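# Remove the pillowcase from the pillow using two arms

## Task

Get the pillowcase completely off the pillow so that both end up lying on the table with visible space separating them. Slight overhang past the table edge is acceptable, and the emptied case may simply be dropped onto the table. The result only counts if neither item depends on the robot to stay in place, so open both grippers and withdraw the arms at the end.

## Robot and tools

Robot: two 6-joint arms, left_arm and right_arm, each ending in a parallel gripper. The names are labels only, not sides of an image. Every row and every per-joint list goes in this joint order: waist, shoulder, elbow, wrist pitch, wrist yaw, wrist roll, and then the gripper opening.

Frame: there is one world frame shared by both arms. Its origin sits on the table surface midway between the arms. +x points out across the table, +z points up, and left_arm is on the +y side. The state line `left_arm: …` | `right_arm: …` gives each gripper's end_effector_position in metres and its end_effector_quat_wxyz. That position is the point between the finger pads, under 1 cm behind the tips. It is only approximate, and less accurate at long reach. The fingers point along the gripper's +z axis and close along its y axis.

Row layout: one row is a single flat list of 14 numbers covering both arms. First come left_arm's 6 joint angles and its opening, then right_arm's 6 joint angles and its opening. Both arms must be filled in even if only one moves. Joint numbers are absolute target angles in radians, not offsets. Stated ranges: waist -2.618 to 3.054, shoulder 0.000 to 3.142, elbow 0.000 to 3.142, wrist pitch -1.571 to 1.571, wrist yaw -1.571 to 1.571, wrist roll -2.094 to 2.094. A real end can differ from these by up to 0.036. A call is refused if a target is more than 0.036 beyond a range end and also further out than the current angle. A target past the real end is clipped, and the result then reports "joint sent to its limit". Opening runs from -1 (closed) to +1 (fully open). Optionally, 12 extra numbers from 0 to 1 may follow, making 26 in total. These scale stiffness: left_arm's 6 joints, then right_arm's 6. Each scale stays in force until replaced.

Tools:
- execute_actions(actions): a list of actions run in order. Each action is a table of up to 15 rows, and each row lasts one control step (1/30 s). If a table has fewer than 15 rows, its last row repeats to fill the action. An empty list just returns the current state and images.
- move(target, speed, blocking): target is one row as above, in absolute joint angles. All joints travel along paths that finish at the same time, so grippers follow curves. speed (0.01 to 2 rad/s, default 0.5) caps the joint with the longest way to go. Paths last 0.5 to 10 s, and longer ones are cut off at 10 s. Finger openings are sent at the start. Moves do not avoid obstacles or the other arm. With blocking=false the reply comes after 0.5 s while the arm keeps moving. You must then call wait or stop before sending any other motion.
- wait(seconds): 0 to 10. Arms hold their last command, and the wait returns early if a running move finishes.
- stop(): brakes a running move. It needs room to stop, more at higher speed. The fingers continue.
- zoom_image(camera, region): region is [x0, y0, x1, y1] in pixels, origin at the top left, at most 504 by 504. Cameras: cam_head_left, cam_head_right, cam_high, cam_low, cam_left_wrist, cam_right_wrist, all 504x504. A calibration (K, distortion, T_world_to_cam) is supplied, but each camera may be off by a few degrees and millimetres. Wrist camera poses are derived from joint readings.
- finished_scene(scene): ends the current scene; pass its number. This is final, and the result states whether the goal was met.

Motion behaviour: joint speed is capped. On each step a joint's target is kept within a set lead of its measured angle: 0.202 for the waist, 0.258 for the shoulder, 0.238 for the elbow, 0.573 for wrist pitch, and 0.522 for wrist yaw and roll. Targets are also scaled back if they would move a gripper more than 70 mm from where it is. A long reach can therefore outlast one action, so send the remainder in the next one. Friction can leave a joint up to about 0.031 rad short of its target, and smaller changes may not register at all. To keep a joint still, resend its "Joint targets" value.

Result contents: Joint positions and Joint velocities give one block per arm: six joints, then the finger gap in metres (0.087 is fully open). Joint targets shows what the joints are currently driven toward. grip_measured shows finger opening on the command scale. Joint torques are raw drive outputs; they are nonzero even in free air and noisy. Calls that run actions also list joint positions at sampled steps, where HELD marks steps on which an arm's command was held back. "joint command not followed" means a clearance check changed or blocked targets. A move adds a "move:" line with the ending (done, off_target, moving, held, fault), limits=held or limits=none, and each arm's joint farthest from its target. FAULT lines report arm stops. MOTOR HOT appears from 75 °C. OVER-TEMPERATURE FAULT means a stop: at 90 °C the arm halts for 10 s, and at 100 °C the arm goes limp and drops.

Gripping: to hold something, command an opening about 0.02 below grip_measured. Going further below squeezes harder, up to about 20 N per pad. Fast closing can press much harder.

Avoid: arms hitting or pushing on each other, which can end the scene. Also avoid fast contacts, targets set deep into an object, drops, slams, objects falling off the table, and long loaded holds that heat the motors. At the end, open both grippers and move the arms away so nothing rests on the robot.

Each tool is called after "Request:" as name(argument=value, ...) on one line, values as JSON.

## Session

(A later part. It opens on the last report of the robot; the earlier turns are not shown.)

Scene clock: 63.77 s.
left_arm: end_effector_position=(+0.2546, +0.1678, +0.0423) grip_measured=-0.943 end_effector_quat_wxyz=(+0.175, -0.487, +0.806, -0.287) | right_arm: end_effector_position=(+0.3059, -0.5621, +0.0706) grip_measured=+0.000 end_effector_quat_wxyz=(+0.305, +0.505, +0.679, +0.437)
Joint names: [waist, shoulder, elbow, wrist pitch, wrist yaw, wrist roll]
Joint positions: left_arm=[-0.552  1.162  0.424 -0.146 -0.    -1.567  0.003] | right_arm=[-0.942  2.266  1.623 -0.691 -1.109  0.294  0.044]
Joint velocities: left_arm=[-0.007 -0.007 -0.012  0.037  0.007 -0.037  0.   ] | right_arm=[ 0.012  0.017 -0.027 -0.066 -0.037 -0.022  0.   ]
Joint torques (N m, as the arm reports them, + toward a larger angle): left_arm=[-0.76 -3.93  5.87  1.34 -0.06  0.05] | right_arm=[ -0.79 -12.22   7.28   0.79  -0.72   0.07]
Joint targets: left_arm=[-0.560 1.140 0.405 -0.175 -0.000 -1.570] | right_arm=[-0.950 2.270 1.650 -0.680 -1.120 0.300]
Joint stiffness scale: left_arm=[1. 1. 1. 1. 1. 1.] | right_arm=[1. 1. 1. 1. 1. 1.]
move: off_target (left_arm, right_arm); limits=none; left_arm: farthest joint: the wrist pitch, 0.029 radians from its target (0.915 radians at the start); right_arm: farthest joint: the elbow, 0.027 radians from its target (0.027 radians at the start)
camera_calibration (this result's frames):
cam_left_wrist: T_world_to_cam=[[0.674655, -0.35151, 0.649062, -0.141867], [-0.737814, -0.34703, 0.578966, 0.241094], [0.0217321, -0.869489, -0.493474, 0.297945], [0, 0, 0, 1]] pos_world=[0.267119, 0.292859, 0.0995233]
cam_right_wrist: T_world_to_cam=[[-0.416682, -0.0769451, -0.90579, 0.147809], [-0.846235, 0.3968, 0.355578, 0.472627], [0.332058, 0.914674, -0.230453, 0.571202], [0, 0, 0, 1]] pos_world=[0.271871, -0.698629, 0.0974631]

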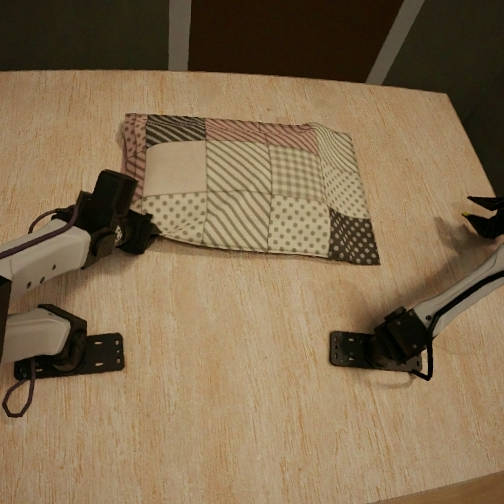

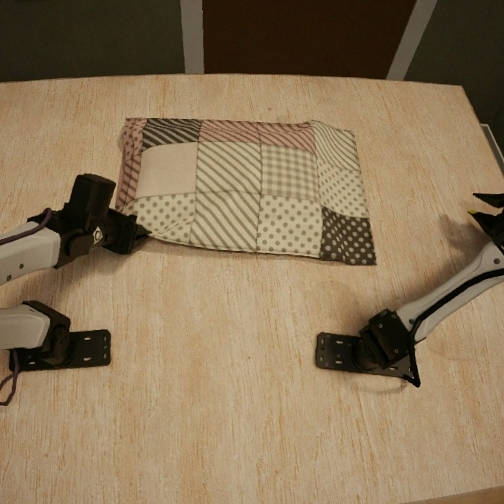

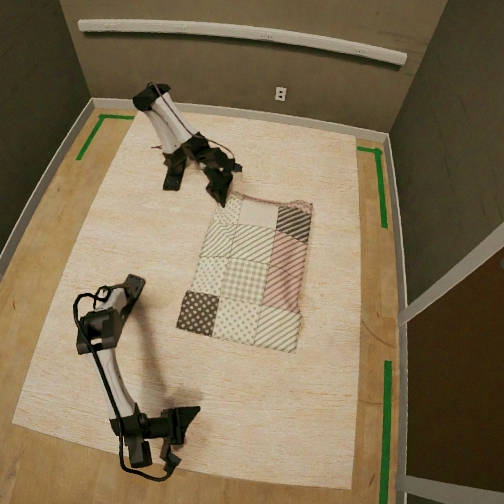

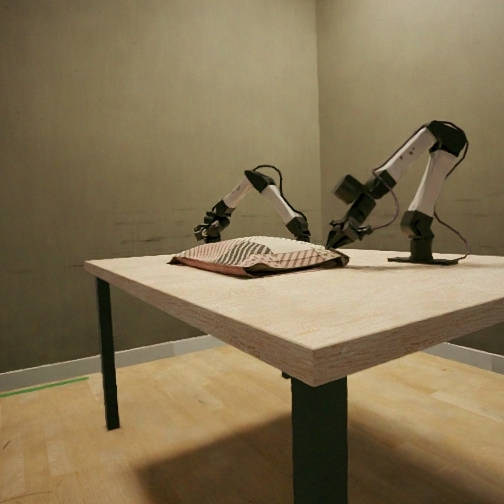

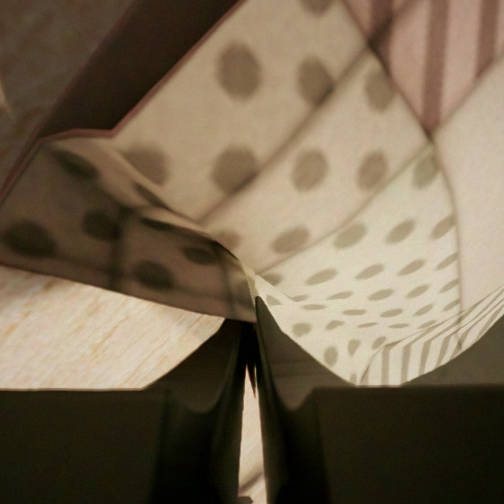

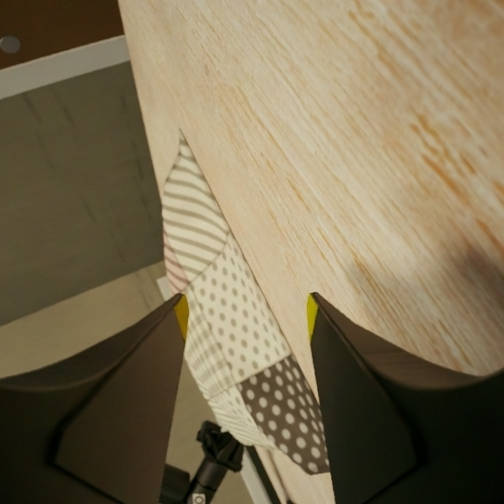

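Request:
execute_actions(actions=[[[-0.56,1.14,0.405,-0.175,0.0,-1.57,0.0,-0.95,2.27,1.65,-0.68,-1.12,0.30,0.0]]])

Request:
move(target=[-0.56,0.91,0.50,-0.47,0.0,-1.57,0,-0.95,2.27,1.65,-0.68,-1.12,0.30,0.0], speed=0.6)

Request:
move(target=[0.5,1.5,1.1,-0.8,0.8,-0.6,0,-0.75,2.2,1.5,-0.63,-1.12,0.30,0.0], speed=1.0)

Request:
move(target=[0.40,2.095,1.26,-0.44,1.11,-0.30,0,-0.75,2.2,1.5,-0.63,-1.12,0.30,0.0], speed=0.8)

Scene clock: 79.50 s.
left_arm: end_effector_position=(+0.2515, +0.1693, +0.0395) grip_measured=+0.000 end_effector_quat_wxyz=(+0.171, -0.489, +0.808, -0.280) | right_arm: end_effector_position=(+0.3059, -0.5621, +0.0706) grip_measured=+0.000 end_effector_quat_wxyz=(+0.305, +0.505, +0.679, +0.437)
Joint names: [waist, shoulder, elbow, wrist pitch, wrist yaw, wrist roll]
Joint positions: left_arm=[-0.552  1.162  0.424 -0.163 -0.    -1.567  0.044] | right_arm=[-0.942  2.266  1.623 -0.691 -1.109  0.294  0.044]
Joint velocities: left_arm=[ 0.007  0.002  0.012  0.022 -0.007  0.022 -0.001] | right_arm=[-0.007 -0.017 -0.012 -0.037 -0.022 -0.037  0.001]
Joint torques (N m, as the arm reports them, + toward a larger angle): left_arm=[-0.76 -3.9   5.86  1.53 -0.06  0.05] | right_arm=[ -0.79 -12.22   7.26   0.8   -0.71   0.08]
Joint targets: left_arm=[-0.560 1.140 0.405 -0.175 -0.000 -1.570] | right_arm=[-0.950 2.270 1.650 -0.680 -1.120 0.300]
Joint stiffness scale: left_arm=[1. 1. 1. 1. 1. 1.] | right_arm=[1. 1. 1. 1. 1. 1.]
Step readings (joint positions):
0: left_arm=[-0.552 1.162 0.424 -0.147 -0.000 -1.567] | right_arm=[-0.942 2.266 1.623 -0.691 -1.109 0.294]
1: left_arm=[-0.552 1.162 0.424 -0.148 -0.000 -1.567] | right_arm=[-0.942 2.266 1.623 -0.691 -1.109 0.294]
2: left_arm=[-0.552 1.162 0.424 -0.151 -0.000 -1.567] | right_arm=[-0.942 2.266 1.623 -0.691 -1.109 0.294]
4: left_arm=[-0.552 1.162 0.424 -0.156 -0.000 -1.567] | right_arm=[-0.942 2.266 1.623 -0.691 -1.109 0.294]
8: left_arm=[-0.552 1.162 0.424 -0.161 -0.000 -1.567] | right_arm=[-0.942 2.266 1.623 -0.691 -1.109 0.294]
15: Joint positions above
camera_calibration (this result's frames):
cam_left_wrist: T_world_to_cam=[[0.684656, -0.356708, 0.635614, -0.138595], [-0.728732, -0.35175, 0.587556, 0.239171], [0.0139914, -0.865466, -0.500772, 0.299579], [0, 0, 0, 1]] pos_world=[0.26499, 0.293966, 0.097587]
cam_right_wrist: T_world_to_cam=[[-0.416682, -0.0769451, -0.90579, 0.147809], [-0.846235, 0.3968, 0.355578, 0.472627], [0.332058, 0.914674, -0.230453, 0.571202], [0, 0, 0, 1]] pos_world=[0.271871, -0.698629, 0.0974631]

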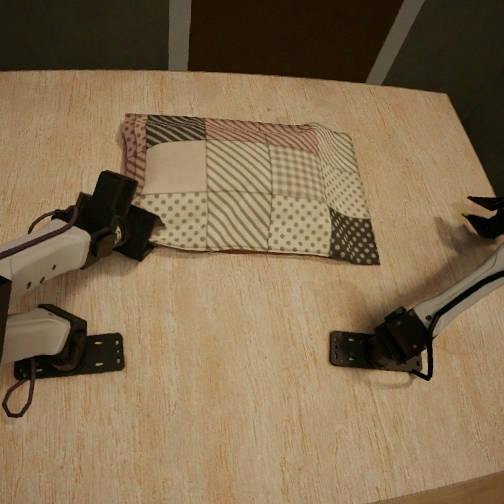

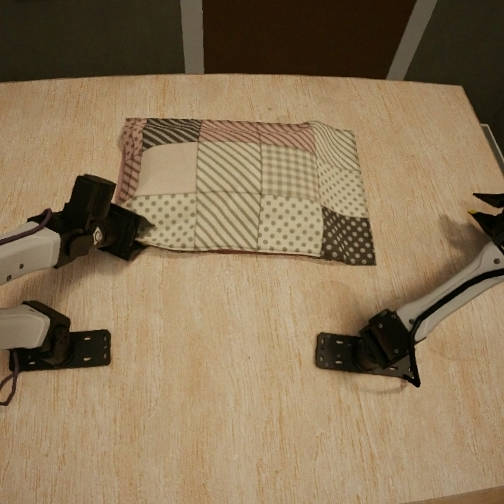

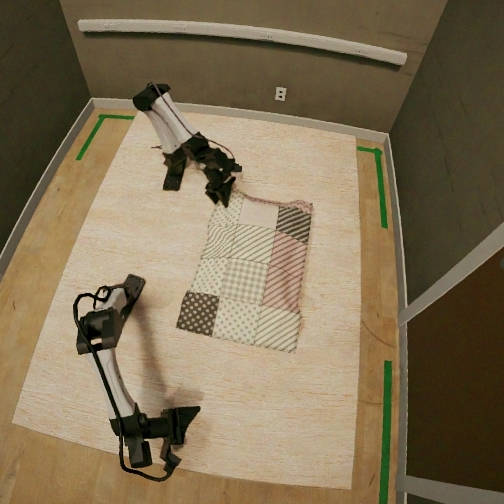

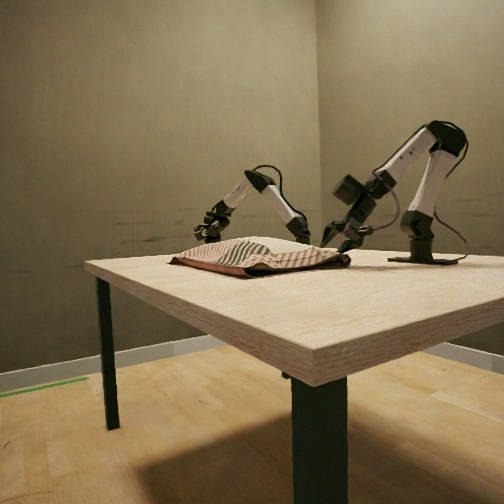

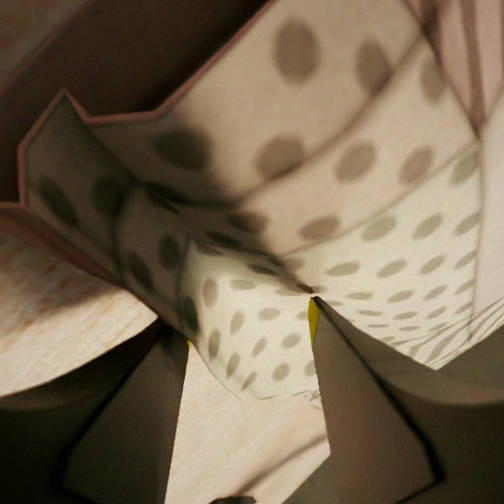

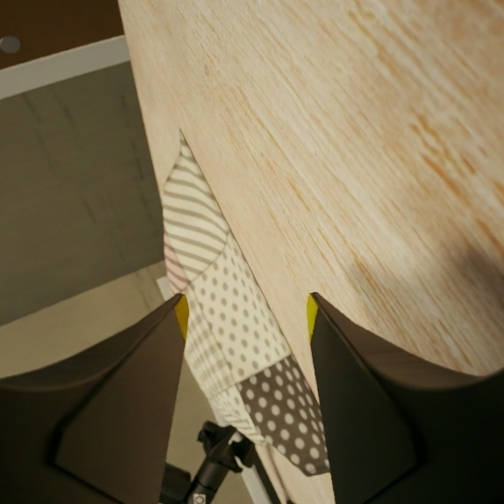

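Scene clock: 80.80 s.
left_arm: end_effector_position=(+0.2251, +0.1831, +0.0750) grip_measured=+0.000 end_effector_quat_wxyz=(+0.169, -0.490, +0.809, -0.277) | right_arm: end_effector_position=(+0.3059, -0.5621, +0.0706) grip_measured=+0.000 end_effector_quat_wxyz=(+0.305, +0.505, +0.679, +0.437)
Joint names: [waist, shoulder, elbow, wrist pitch, wrist yaw, wrist roll]
Joint positions: left_arm=[-0.552  0.929  0.478 -0.459 -0.    -1.567  0.044] | right_arm=[-0.942  2.266  1.623 -0.691 -1.109  0.294  0.044]
Joint velocities: left_arm=[ 0.002 -0.002  0.017 -0.051 -0.051  0.051 -0.   ] | right_arm=[-0.007 -0.022  0.002  0.022  0.022  0.022  0.001]
Joint torques (N m, as the arm reports them, + toward a larger angle): left_arm=[-0.76 -2.44 10.74  1.54 -0.06  0.05] | right_arm=[ -0.82 -12.21   7.28   0.8   -0.7    0.07]
Joint targets: left_arm=[-0.560 0.910 0.500 -0.470 0.000 -1.570] | right_arm=[-0.950 2.270 1.650 -0.680 -1.120 0.300]
Joint stiffness scale: left_arm=[1. 1. 1. 1. 1. 1.] | right_arm=[1. 1. 1. 1. 1. 1.]
move: off_target (left_arm, right_arm); limits=none; left_arm: farthest joint: the elbow, 0.022 radians from its target (0.076 radians at the start); right_arm: farthest joint: the elbow, 0.027 radians from its target (0.027 radians at the start)
camera_calibration (this result's frames):
cam_left_wrist: T_world_to_cam=[[0.689365, -0.359155, 0.629113, -0.138266], [-0.724341, -0.354032, 0.5916, 0.202992], [0.0102495, -0.863521, -0.504208, 0.330373], [0, 0, 0, 1]] pos_world=[0.238965, 0.307491, 0.133471]
cam_right_wrist: T_world_to_cam=[[-0.416682, -0.0769451, -0.90579, 0.147809], [-0.846235, 0.3968, 0.355578, 0.472627], [0.332058, 0.914674, -0.230453, 0.571202], [0, 0, 0, 1]] pos_world=[0.271871, -0.698629, 0.0974631]

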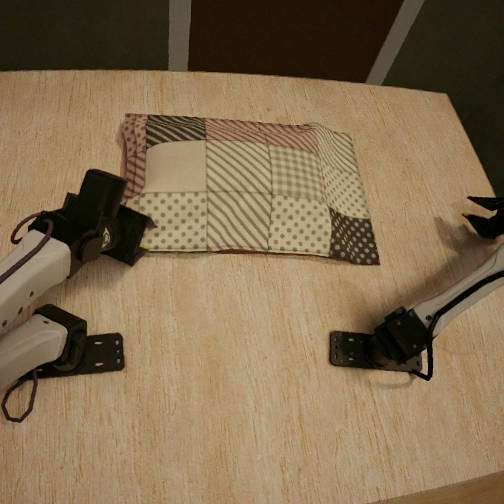

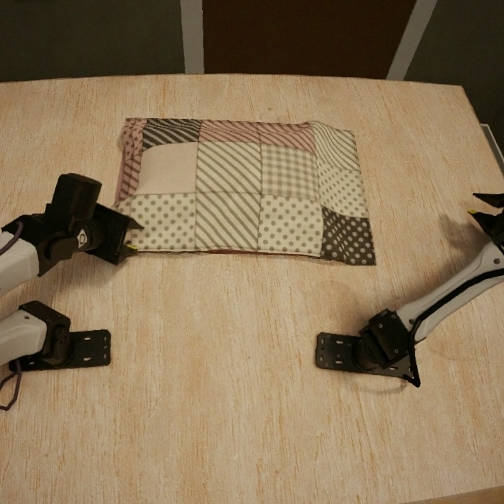

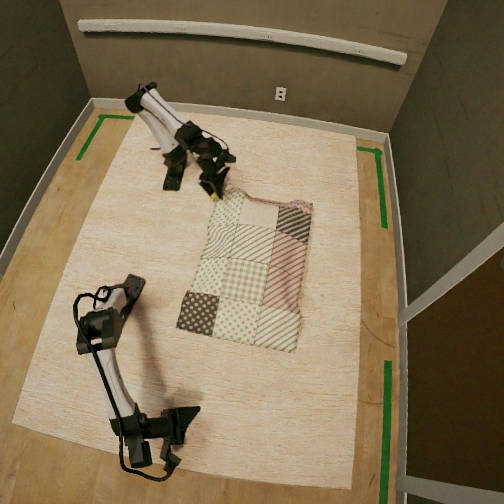

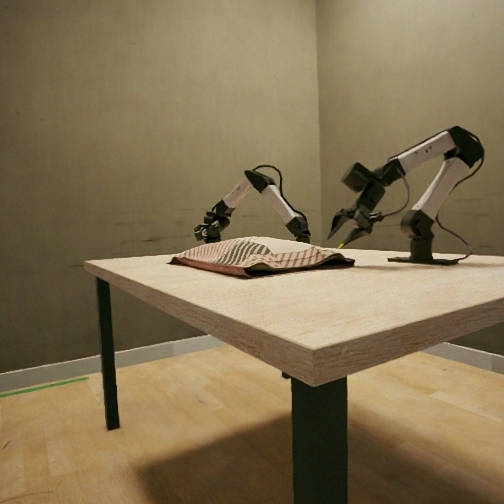

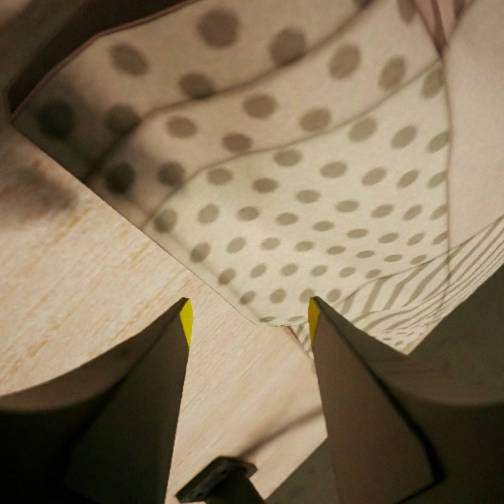

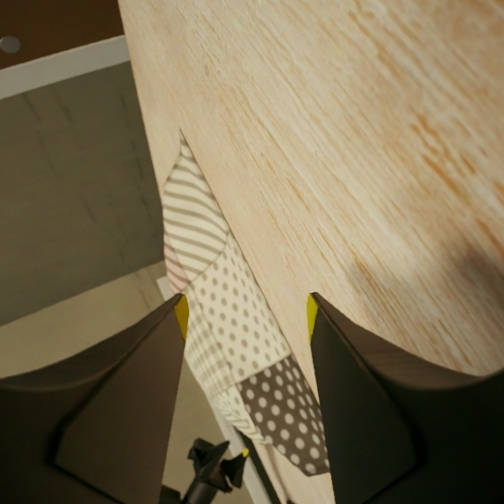

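Scene clock: 82.80 s.
left_arm: end_effector_position=(+0.3245, +0.3726, +0.1536) grip_measured=+0.000 end_effector_quat_wxyz=(+0.166, -0.442, +0.795, -0.381) | right_arm: end_effector_position=(+0.3467, -0.4829, +0.0631) grip_measured=+0.000 end_effector_quat_wxyz=(+0.258, +0.444, +0.721, +0.465)
Joint names: [waist, shoulder, elbow, wrist pitch, wrist yaw, wrist roll]
Joint positions: left_arm=[ 0.496  1.484  1.075 -0.786  0.789 -0.606  0.044] | right_arm=[-0.757  2.224  1.517 -0.641 -1.11   0.294  0.044]
Joint velocities: left_arm=[-0.017  0.012 -0.017 -0.081 -0.022  0.022 -0.   ] | right_arm=[-0.002 -0.012  0.002  0.007 -0.007 -0.081  0.   ]
Joint torques (N m, as the arm reports them, + toward a larger angle): left_arm=[ 0.36 -3.86 10.55  1.    0.45  0.13] | right_arm=[  0.49 -13.82   4.18   0.78  -0.71   0.08]
Joint targets: left_arm=[0.500 1.500 1.100 -0.800 0.800 -0.600] | right_arm=[-0.750 2.200 1.500 -0.630 -1.120 0.300]
Joint stiffness scale: left_arm=[1. 1. 1. 1. 1. 1.] | right_arm=[1. 1. 1. 1. 1. 1.]
move: off_target (left_arm, right_arm); limits=none; left_arm: farthest joint: the elbow, 0.025 radians from its target (0.622 radians at the start); right_arm: farthest joint: the shoulder, 0.024 radians from its target (0.066 radians at the start)
camera_calibration (this result's frames):
cam_left_wrist: T_world_to_cam=[[0.566645, -0.307087, 0.764599, -0.188581], [-0.823625, -0.184553, 0.536267, 0.273193], [-0.0235715, -0.933615, -0.357501, 0.547204], [0, 0, 0, 1]] pos_world=[0.344765, 0.503386, 0.193311]
cam_right_wrist: T_world_to_cam=[[-0.402727, -0.14162, -0.904298, 0.127962], [-0.901957, 0.229605, 0.365726, 0.416397], [0.155837, 0.962925, -0.220203, 0.567155], [0, 0, 0, 1]] pos_world=[0.338722, -0.623613, 0.0883176]

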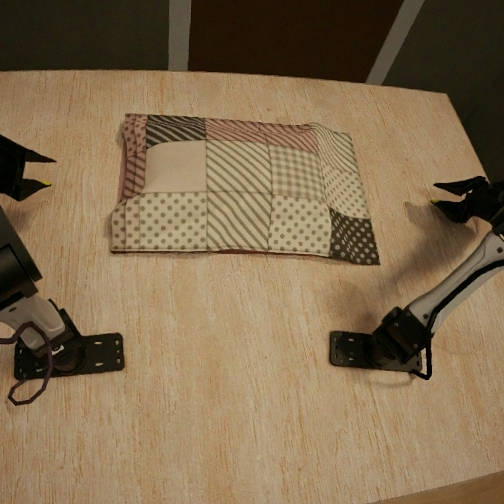

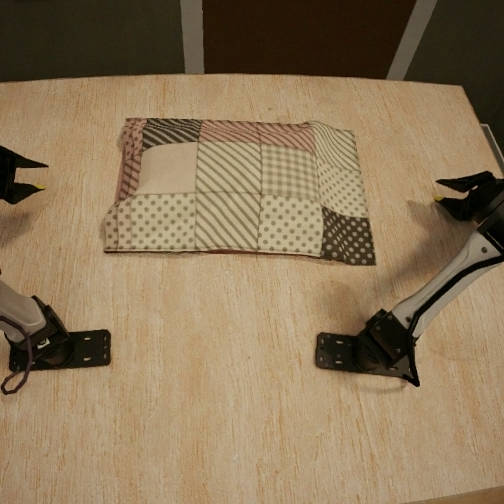

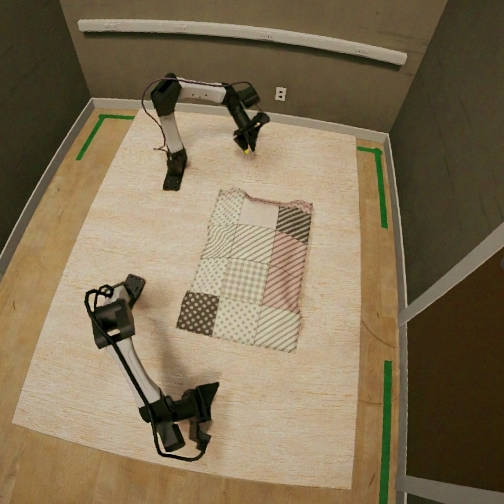

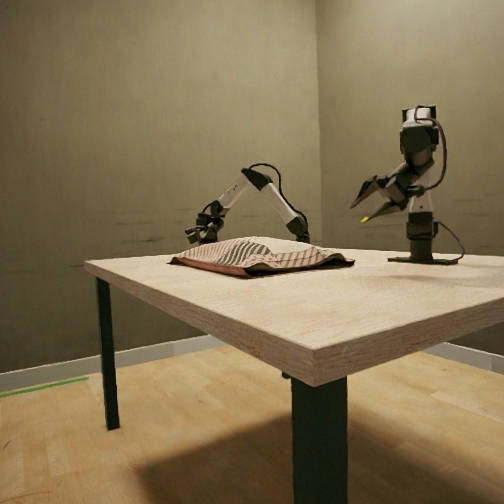

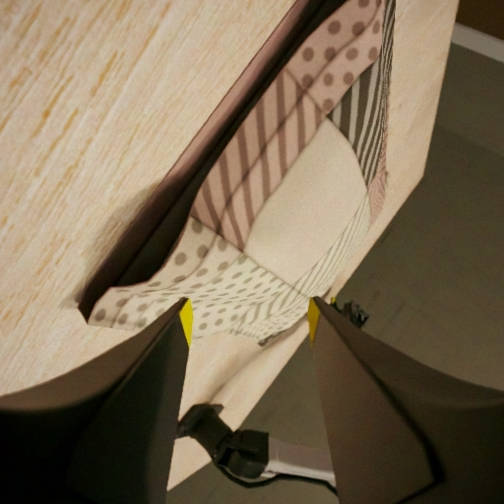

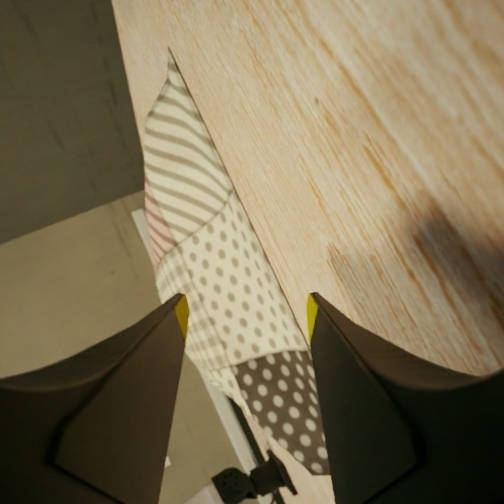

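Scene clock: 84.37 s.
left_arm: end_effector_position=(+0.4004, +0.3595, +0.0475) grip_measured=+0.000 end_effector_quat_wxyz=(+0.151, -0.263, +0.807, -0.507) | right_arm: end_effector_position=(+0.3468, -0.4829, +0.0631) grip_measured=+0.000 end_effector_quat_wxyz=(+0.258, +0.444, +0.721, +0.465)
Joint names: [waist, shoulder, elbow, wrist pitch, wrist yaw, wrist roll]
Joint positions: left_arm=[ 0.406  2.092  1.23  -0.459  1.099 -0.306  0.044] | right_arm=[-0.757  2.224  1.517 -0.641 -1.11   0.294  0.044]
Joint velocities: left_arm=[-0.017  0.012  0.007  0.037  0.051 -0.081 -0.   ] | right_arm=[-0.007  0.012  0.012  0.007 -0.007 -0.007 -0.   ]
Joint torques (N m, as the arm reports them, + toward a larger angle): left_arm=[-0.57 -8.78  9.66  1.12  0.52  0.18] | right_arm=[  0.51 -13.85   4.16   0.78  -0.71   0.07]
Joint targets: left_arm=[0.400 2.095 1.260 -0.440 1.110 -0.300] | right_arm=[-0.750 2.200 1.500 -0.630 -1.120 0.300]
Joint stiffness scale: left_arm=[1. 1. 1. 1. 1. 1.] | right_arm=[1. 1. 1. 1. 1. 1.]
move: off_target (left_arm, right_arm); limits=none; left_arm: farthest joint: the elbow, 0.030 radians from its target (0.185 radians at the start); right_arm: farthest joint: the shoulder, 0.024 radians from its target (0.024 radians at the start)
camera_calibration (this result's frames):
cam_left_wrist: T_world_to_cam=[[0.264275, -0.330601, 0.906014, -0.0316572], [-0.920802, 0.192911, 0.338981, 0.302755], [-0.286848, -0.923844, -0.253436, 0.595811], [0, 0, 0, 1]] pos_world=[0.458051, 0.481565, 0.0770535]
cam_right_wrist: T_world_to_cam=[[-0.402526, -0.1419, -0.904344, 0.127764], [-0.902038, 0.229719, 0.365454, 0.416538], [0.155886, 0.962857, -0.220467, 0.56716], [0, 0, 0, 1]] pos_world=[0.338749, -0.623651, 0.0883565]

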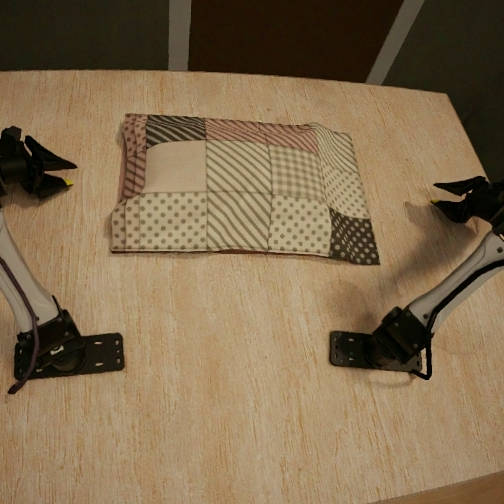

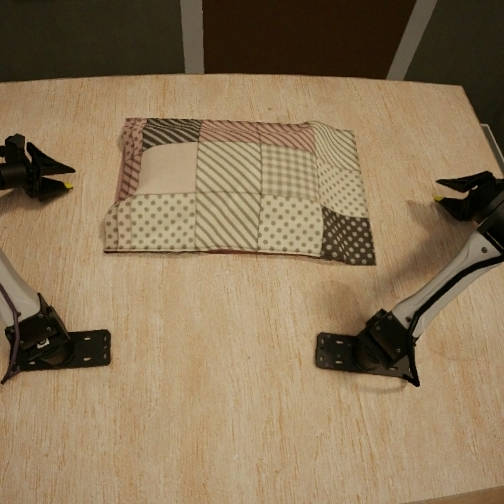

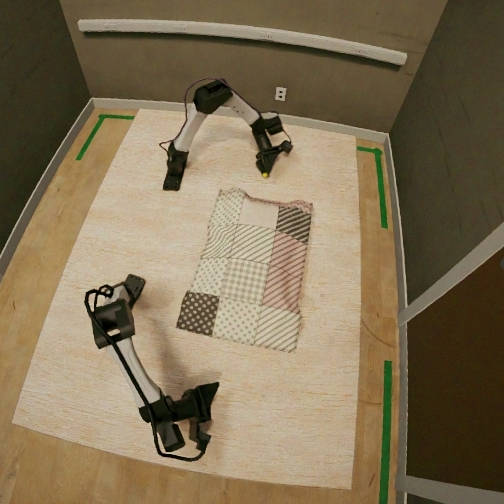

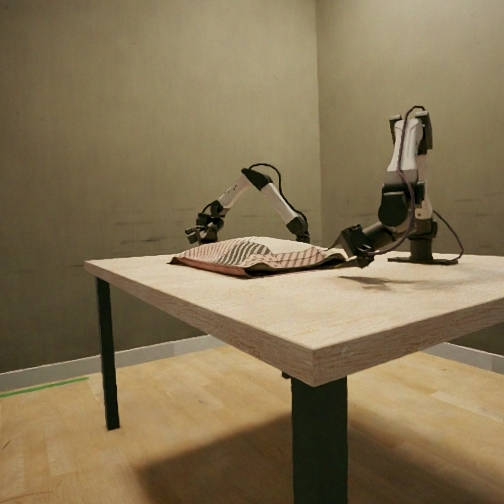

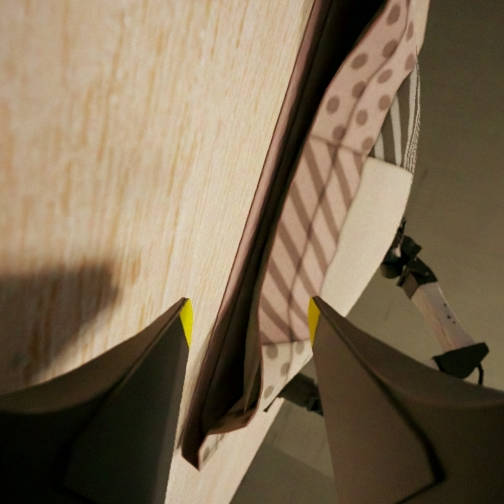

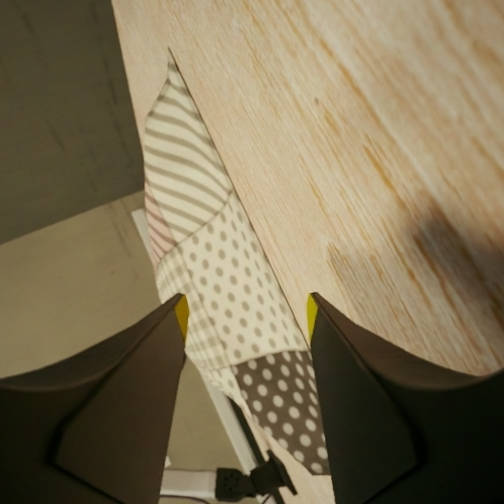

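Request:
move(target=[0.232,1.955,0.90,-0.225,1.11,-0.30,-1,-0.31,2.05,1.43,-0.84,-0.69,0.095,-0.08], speed=0.5)

Scene clock: 121.07 s.
left_arm: end_effector_position=(+0.3428, +0.2764, +0.0222) grip_measured=-0.987 end_effector_quat_wxyz=(+0.112, -0.191, +0.826, -0.518) | right_arm: end_effector_position=(+0.3570, -0.3263, +0.0422) grip_measured=-0.080 end_effector_quat_wxyz=(+0.121, +0.259, +0.902, +0.324)
Joint names: [waist, shoulder, elbow, wrist pitch, wrist yaw, wrist roll]
Joint positions: left_arm=[ 0.237  1.983  0.917 -0.243  1.1   -0.305  0.001] | right_arm=[-0.308  2.07   1.448 -0.832 -0.699  0.102  0.04 ]
Joint velocities: left_arm=[ 0.012 -0.002  0.007 -0.037 -0.037  0.066 -0.001] | right_arm=[-0.017  0.002 -0.007  0.022 -0.066 -0.007  0.   ]
Joint torques (N m, as the arm reports them, + toward a larger angle): left_arm=[-0.49 -9.56  4.01  1.13  0.54  0.16] | right_arm=[ -0.26 -12.34   4.11   0.47  -0.3   -0.03]
Joint targets: left_arm=[0.232 1.955 0.900 -0.225 1.110 -0.300] | right_arm=[-0.310 2.050 1.430 -0.840 -0.690 0.095]
Joint stiffness scale: left_arm=[1. 1. 1. 1. 1. 1.] | right_arm=[1. 1. 1. 1. 1. 1.]
move: off_target (left_arm); limits=none; left_arm: farthest joint: the shoulder, 0.028 radians from its target (0.137 radians at the start); right_arm: farthest joint: the shoulder, 0.020 radians from its target (0.174 radians at the start)
camera_calibration (this result's frames):
cam_left_wrist: T_world_to_cam=[[0.194065, -0.372859, 0.907367, 0.0147438], [-0.879119, 0.344336, 0.329519, 0.218438], [-0.435303, -0.861632, -0.260964, 0.529884], [0, 0, 0, 1]] pos_world=[0.419832, 0.386846, 0.0529232]
cam_right_wrist: T_world_to_cam=[[-0.406377, -0.6326, -0.659299, -0.0338374], [-0.831373, -0.0433368, 0.554022, 0.275123], [-0.379046, 0.773265, -0.508316, 0.551431], [0, 0, 0, 1]] pos_world=[0.423997, -0.435885, 0.105568]

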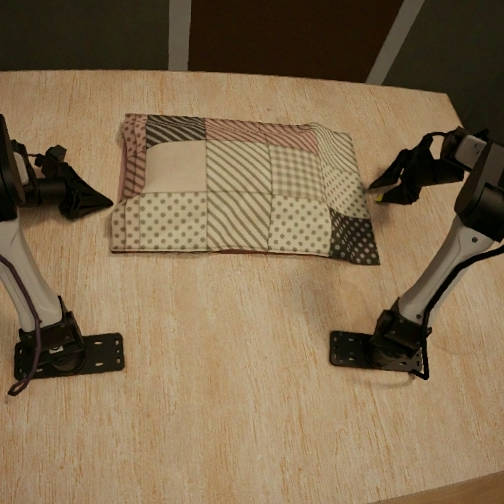

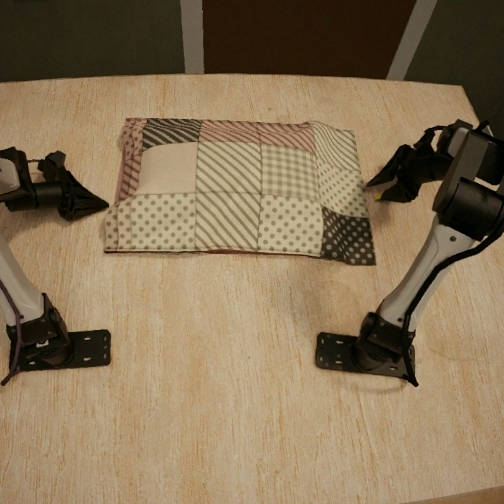

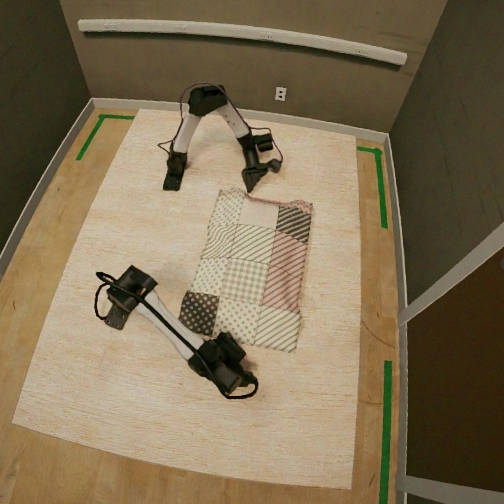

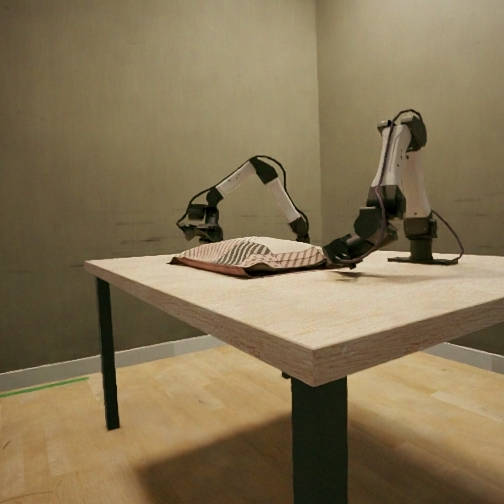

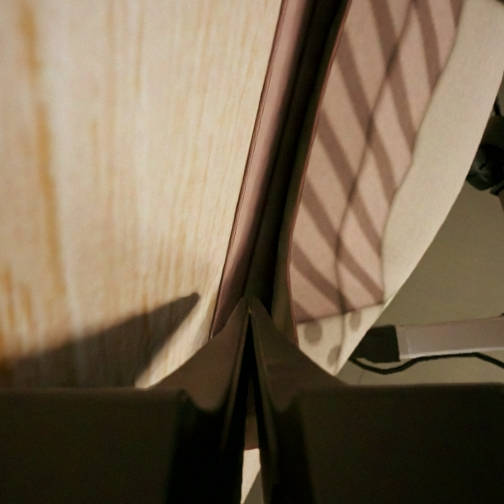

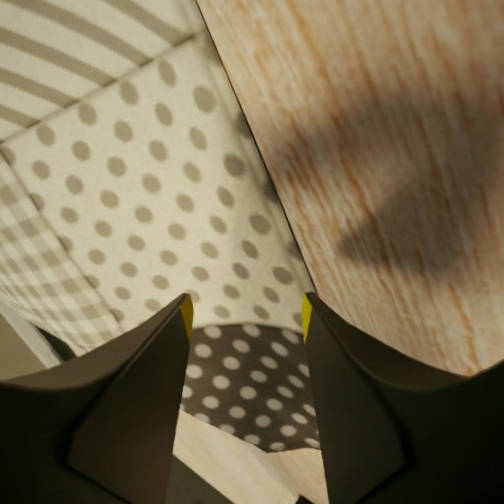

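Request:
move(target=[0.03,2.075,1.085,-0.30,1.11,-0.30,-1,-0.31,2.14,1.43,-0.765,-0.69,0.095,-0.08], speed=0.2)

Scene clock: 126.13 s.
left_arm: end_effector_position=(+0.3573, +0.2153, +0.0257) grip_measured=-0.987 end_effector_quat_wxyz=(+0.071, -0.099, +0.841, -0.527) | right_arm: end_effector_position=(+0.3624, -0.3293, +0.0221) grip_measured=-0.080 end_effector_quat_wxyz=(+0.119, +0.259, +0.902, +0.325)
Joint names: [waist, shoulder, elbow, wrist pitch, wrist yaw, wrist roll]
Joint positions: left_arm=[ 0.036  2.058  1.061 -0.285  1.101 -0.304  0.001] | right_arm=[-0.308  2.125  1.448 -0.781 -0.699  0.102  0.04 ]
Joint velocities: left_arm=[ 0.002 -0.017  0.012  0.095 -0.081 -0.066  0.   ] | right_arm=[ 0.002  0.022  0.012  0.081 -0.007  0.022 -0.001]
Joint torques (N m, as the arm reports them, + toward a larger angle): left_arm=[-0.69 -7.15  8.56  0.79  0.54  0.15] | right_arm=[ -0.27 -10.06   4.1    0.69  -0.3   -0.04]
Joint targets: left_arm=[0.030 2.075 1.085 -0.300 1.110 -0.300] | right_arm=[-0.310 2.140 1.430 -0.765 -0.690 0.095]
Joint stiffness scale: left_arm=[1. 1. 1. 1. 1. 1.] | right_arm=[1. 1. 1. 1. 1. 1.]
move: off_target (left_arm); limits=none; left_arm: farthest joint: the elbow, 0.024 radians from its target (0.168 radians at the start); right_arm: farthest joint: the elbow, 0.018 radians from its target (0.018 radians at the start)
camera_calibration (this result's frames):
cam_left_wrist: T_world_to_cam=[[0.0900587, -0.406735, 0.909096, 0.0303551], [-0.801269, 0.512525, 0.308684, 0.187487], [-0.591487, -0.75623, -0.279747, 0.518115], [0, 0, 0, 1]] pos_world=[0.453952, 0.308069, 0.0594711]
cam_right_wrist: T_world_to_cam=[[-0.408638, -0.631693, -0.658771, -0.0457088], [-0.829326, -0.0443911, 0.556999, 0.289479], [-0.381096, 0.773947, -0.505739, 0.546498], [0, 0, 0, 1]] pos_world=[0.429662, -0.438984, 0.0850344]

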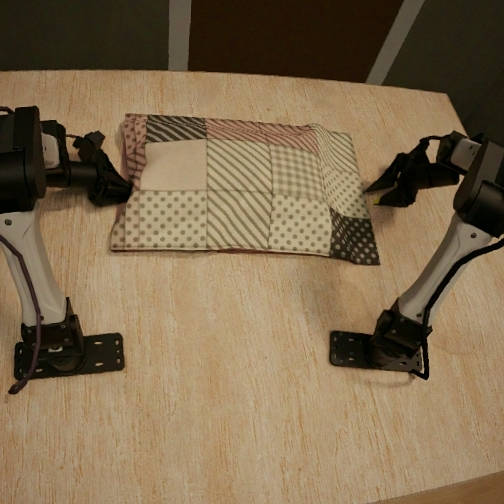

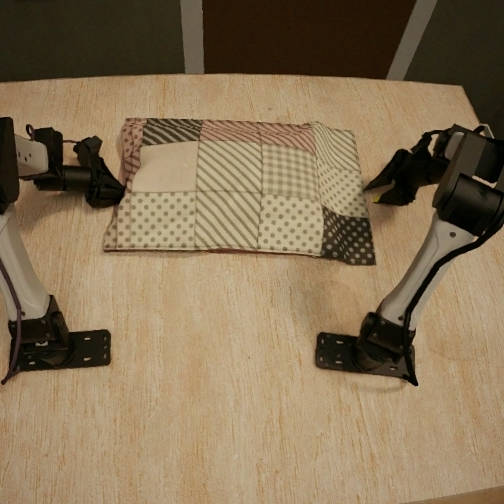

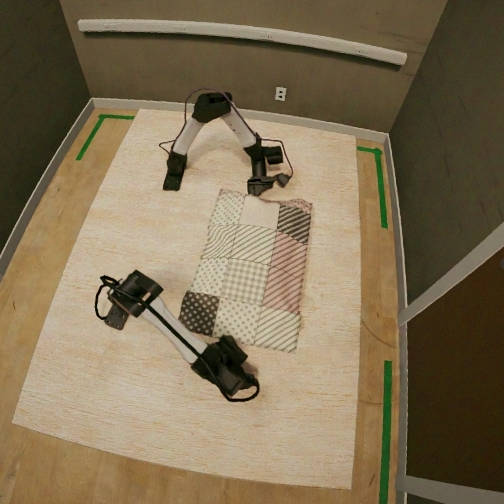

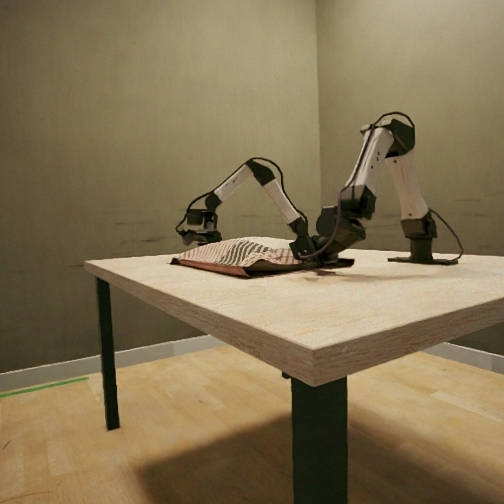

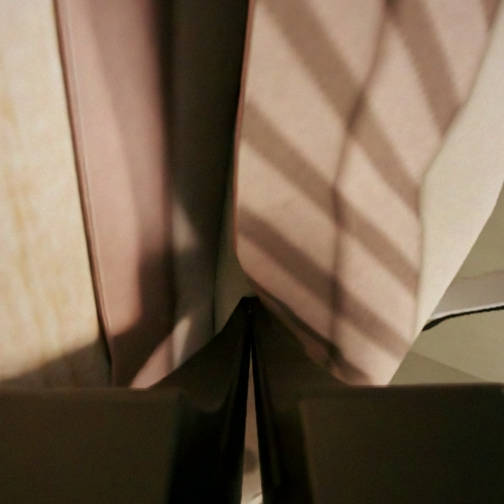

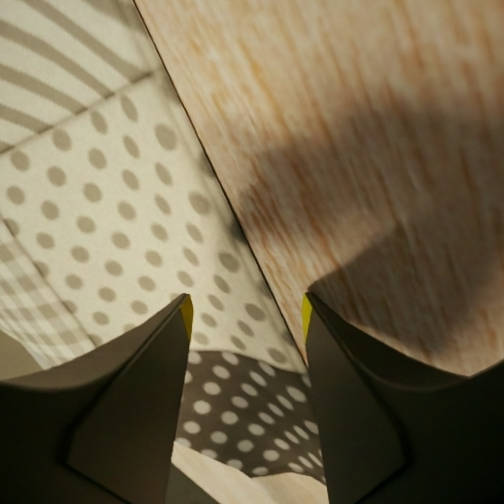

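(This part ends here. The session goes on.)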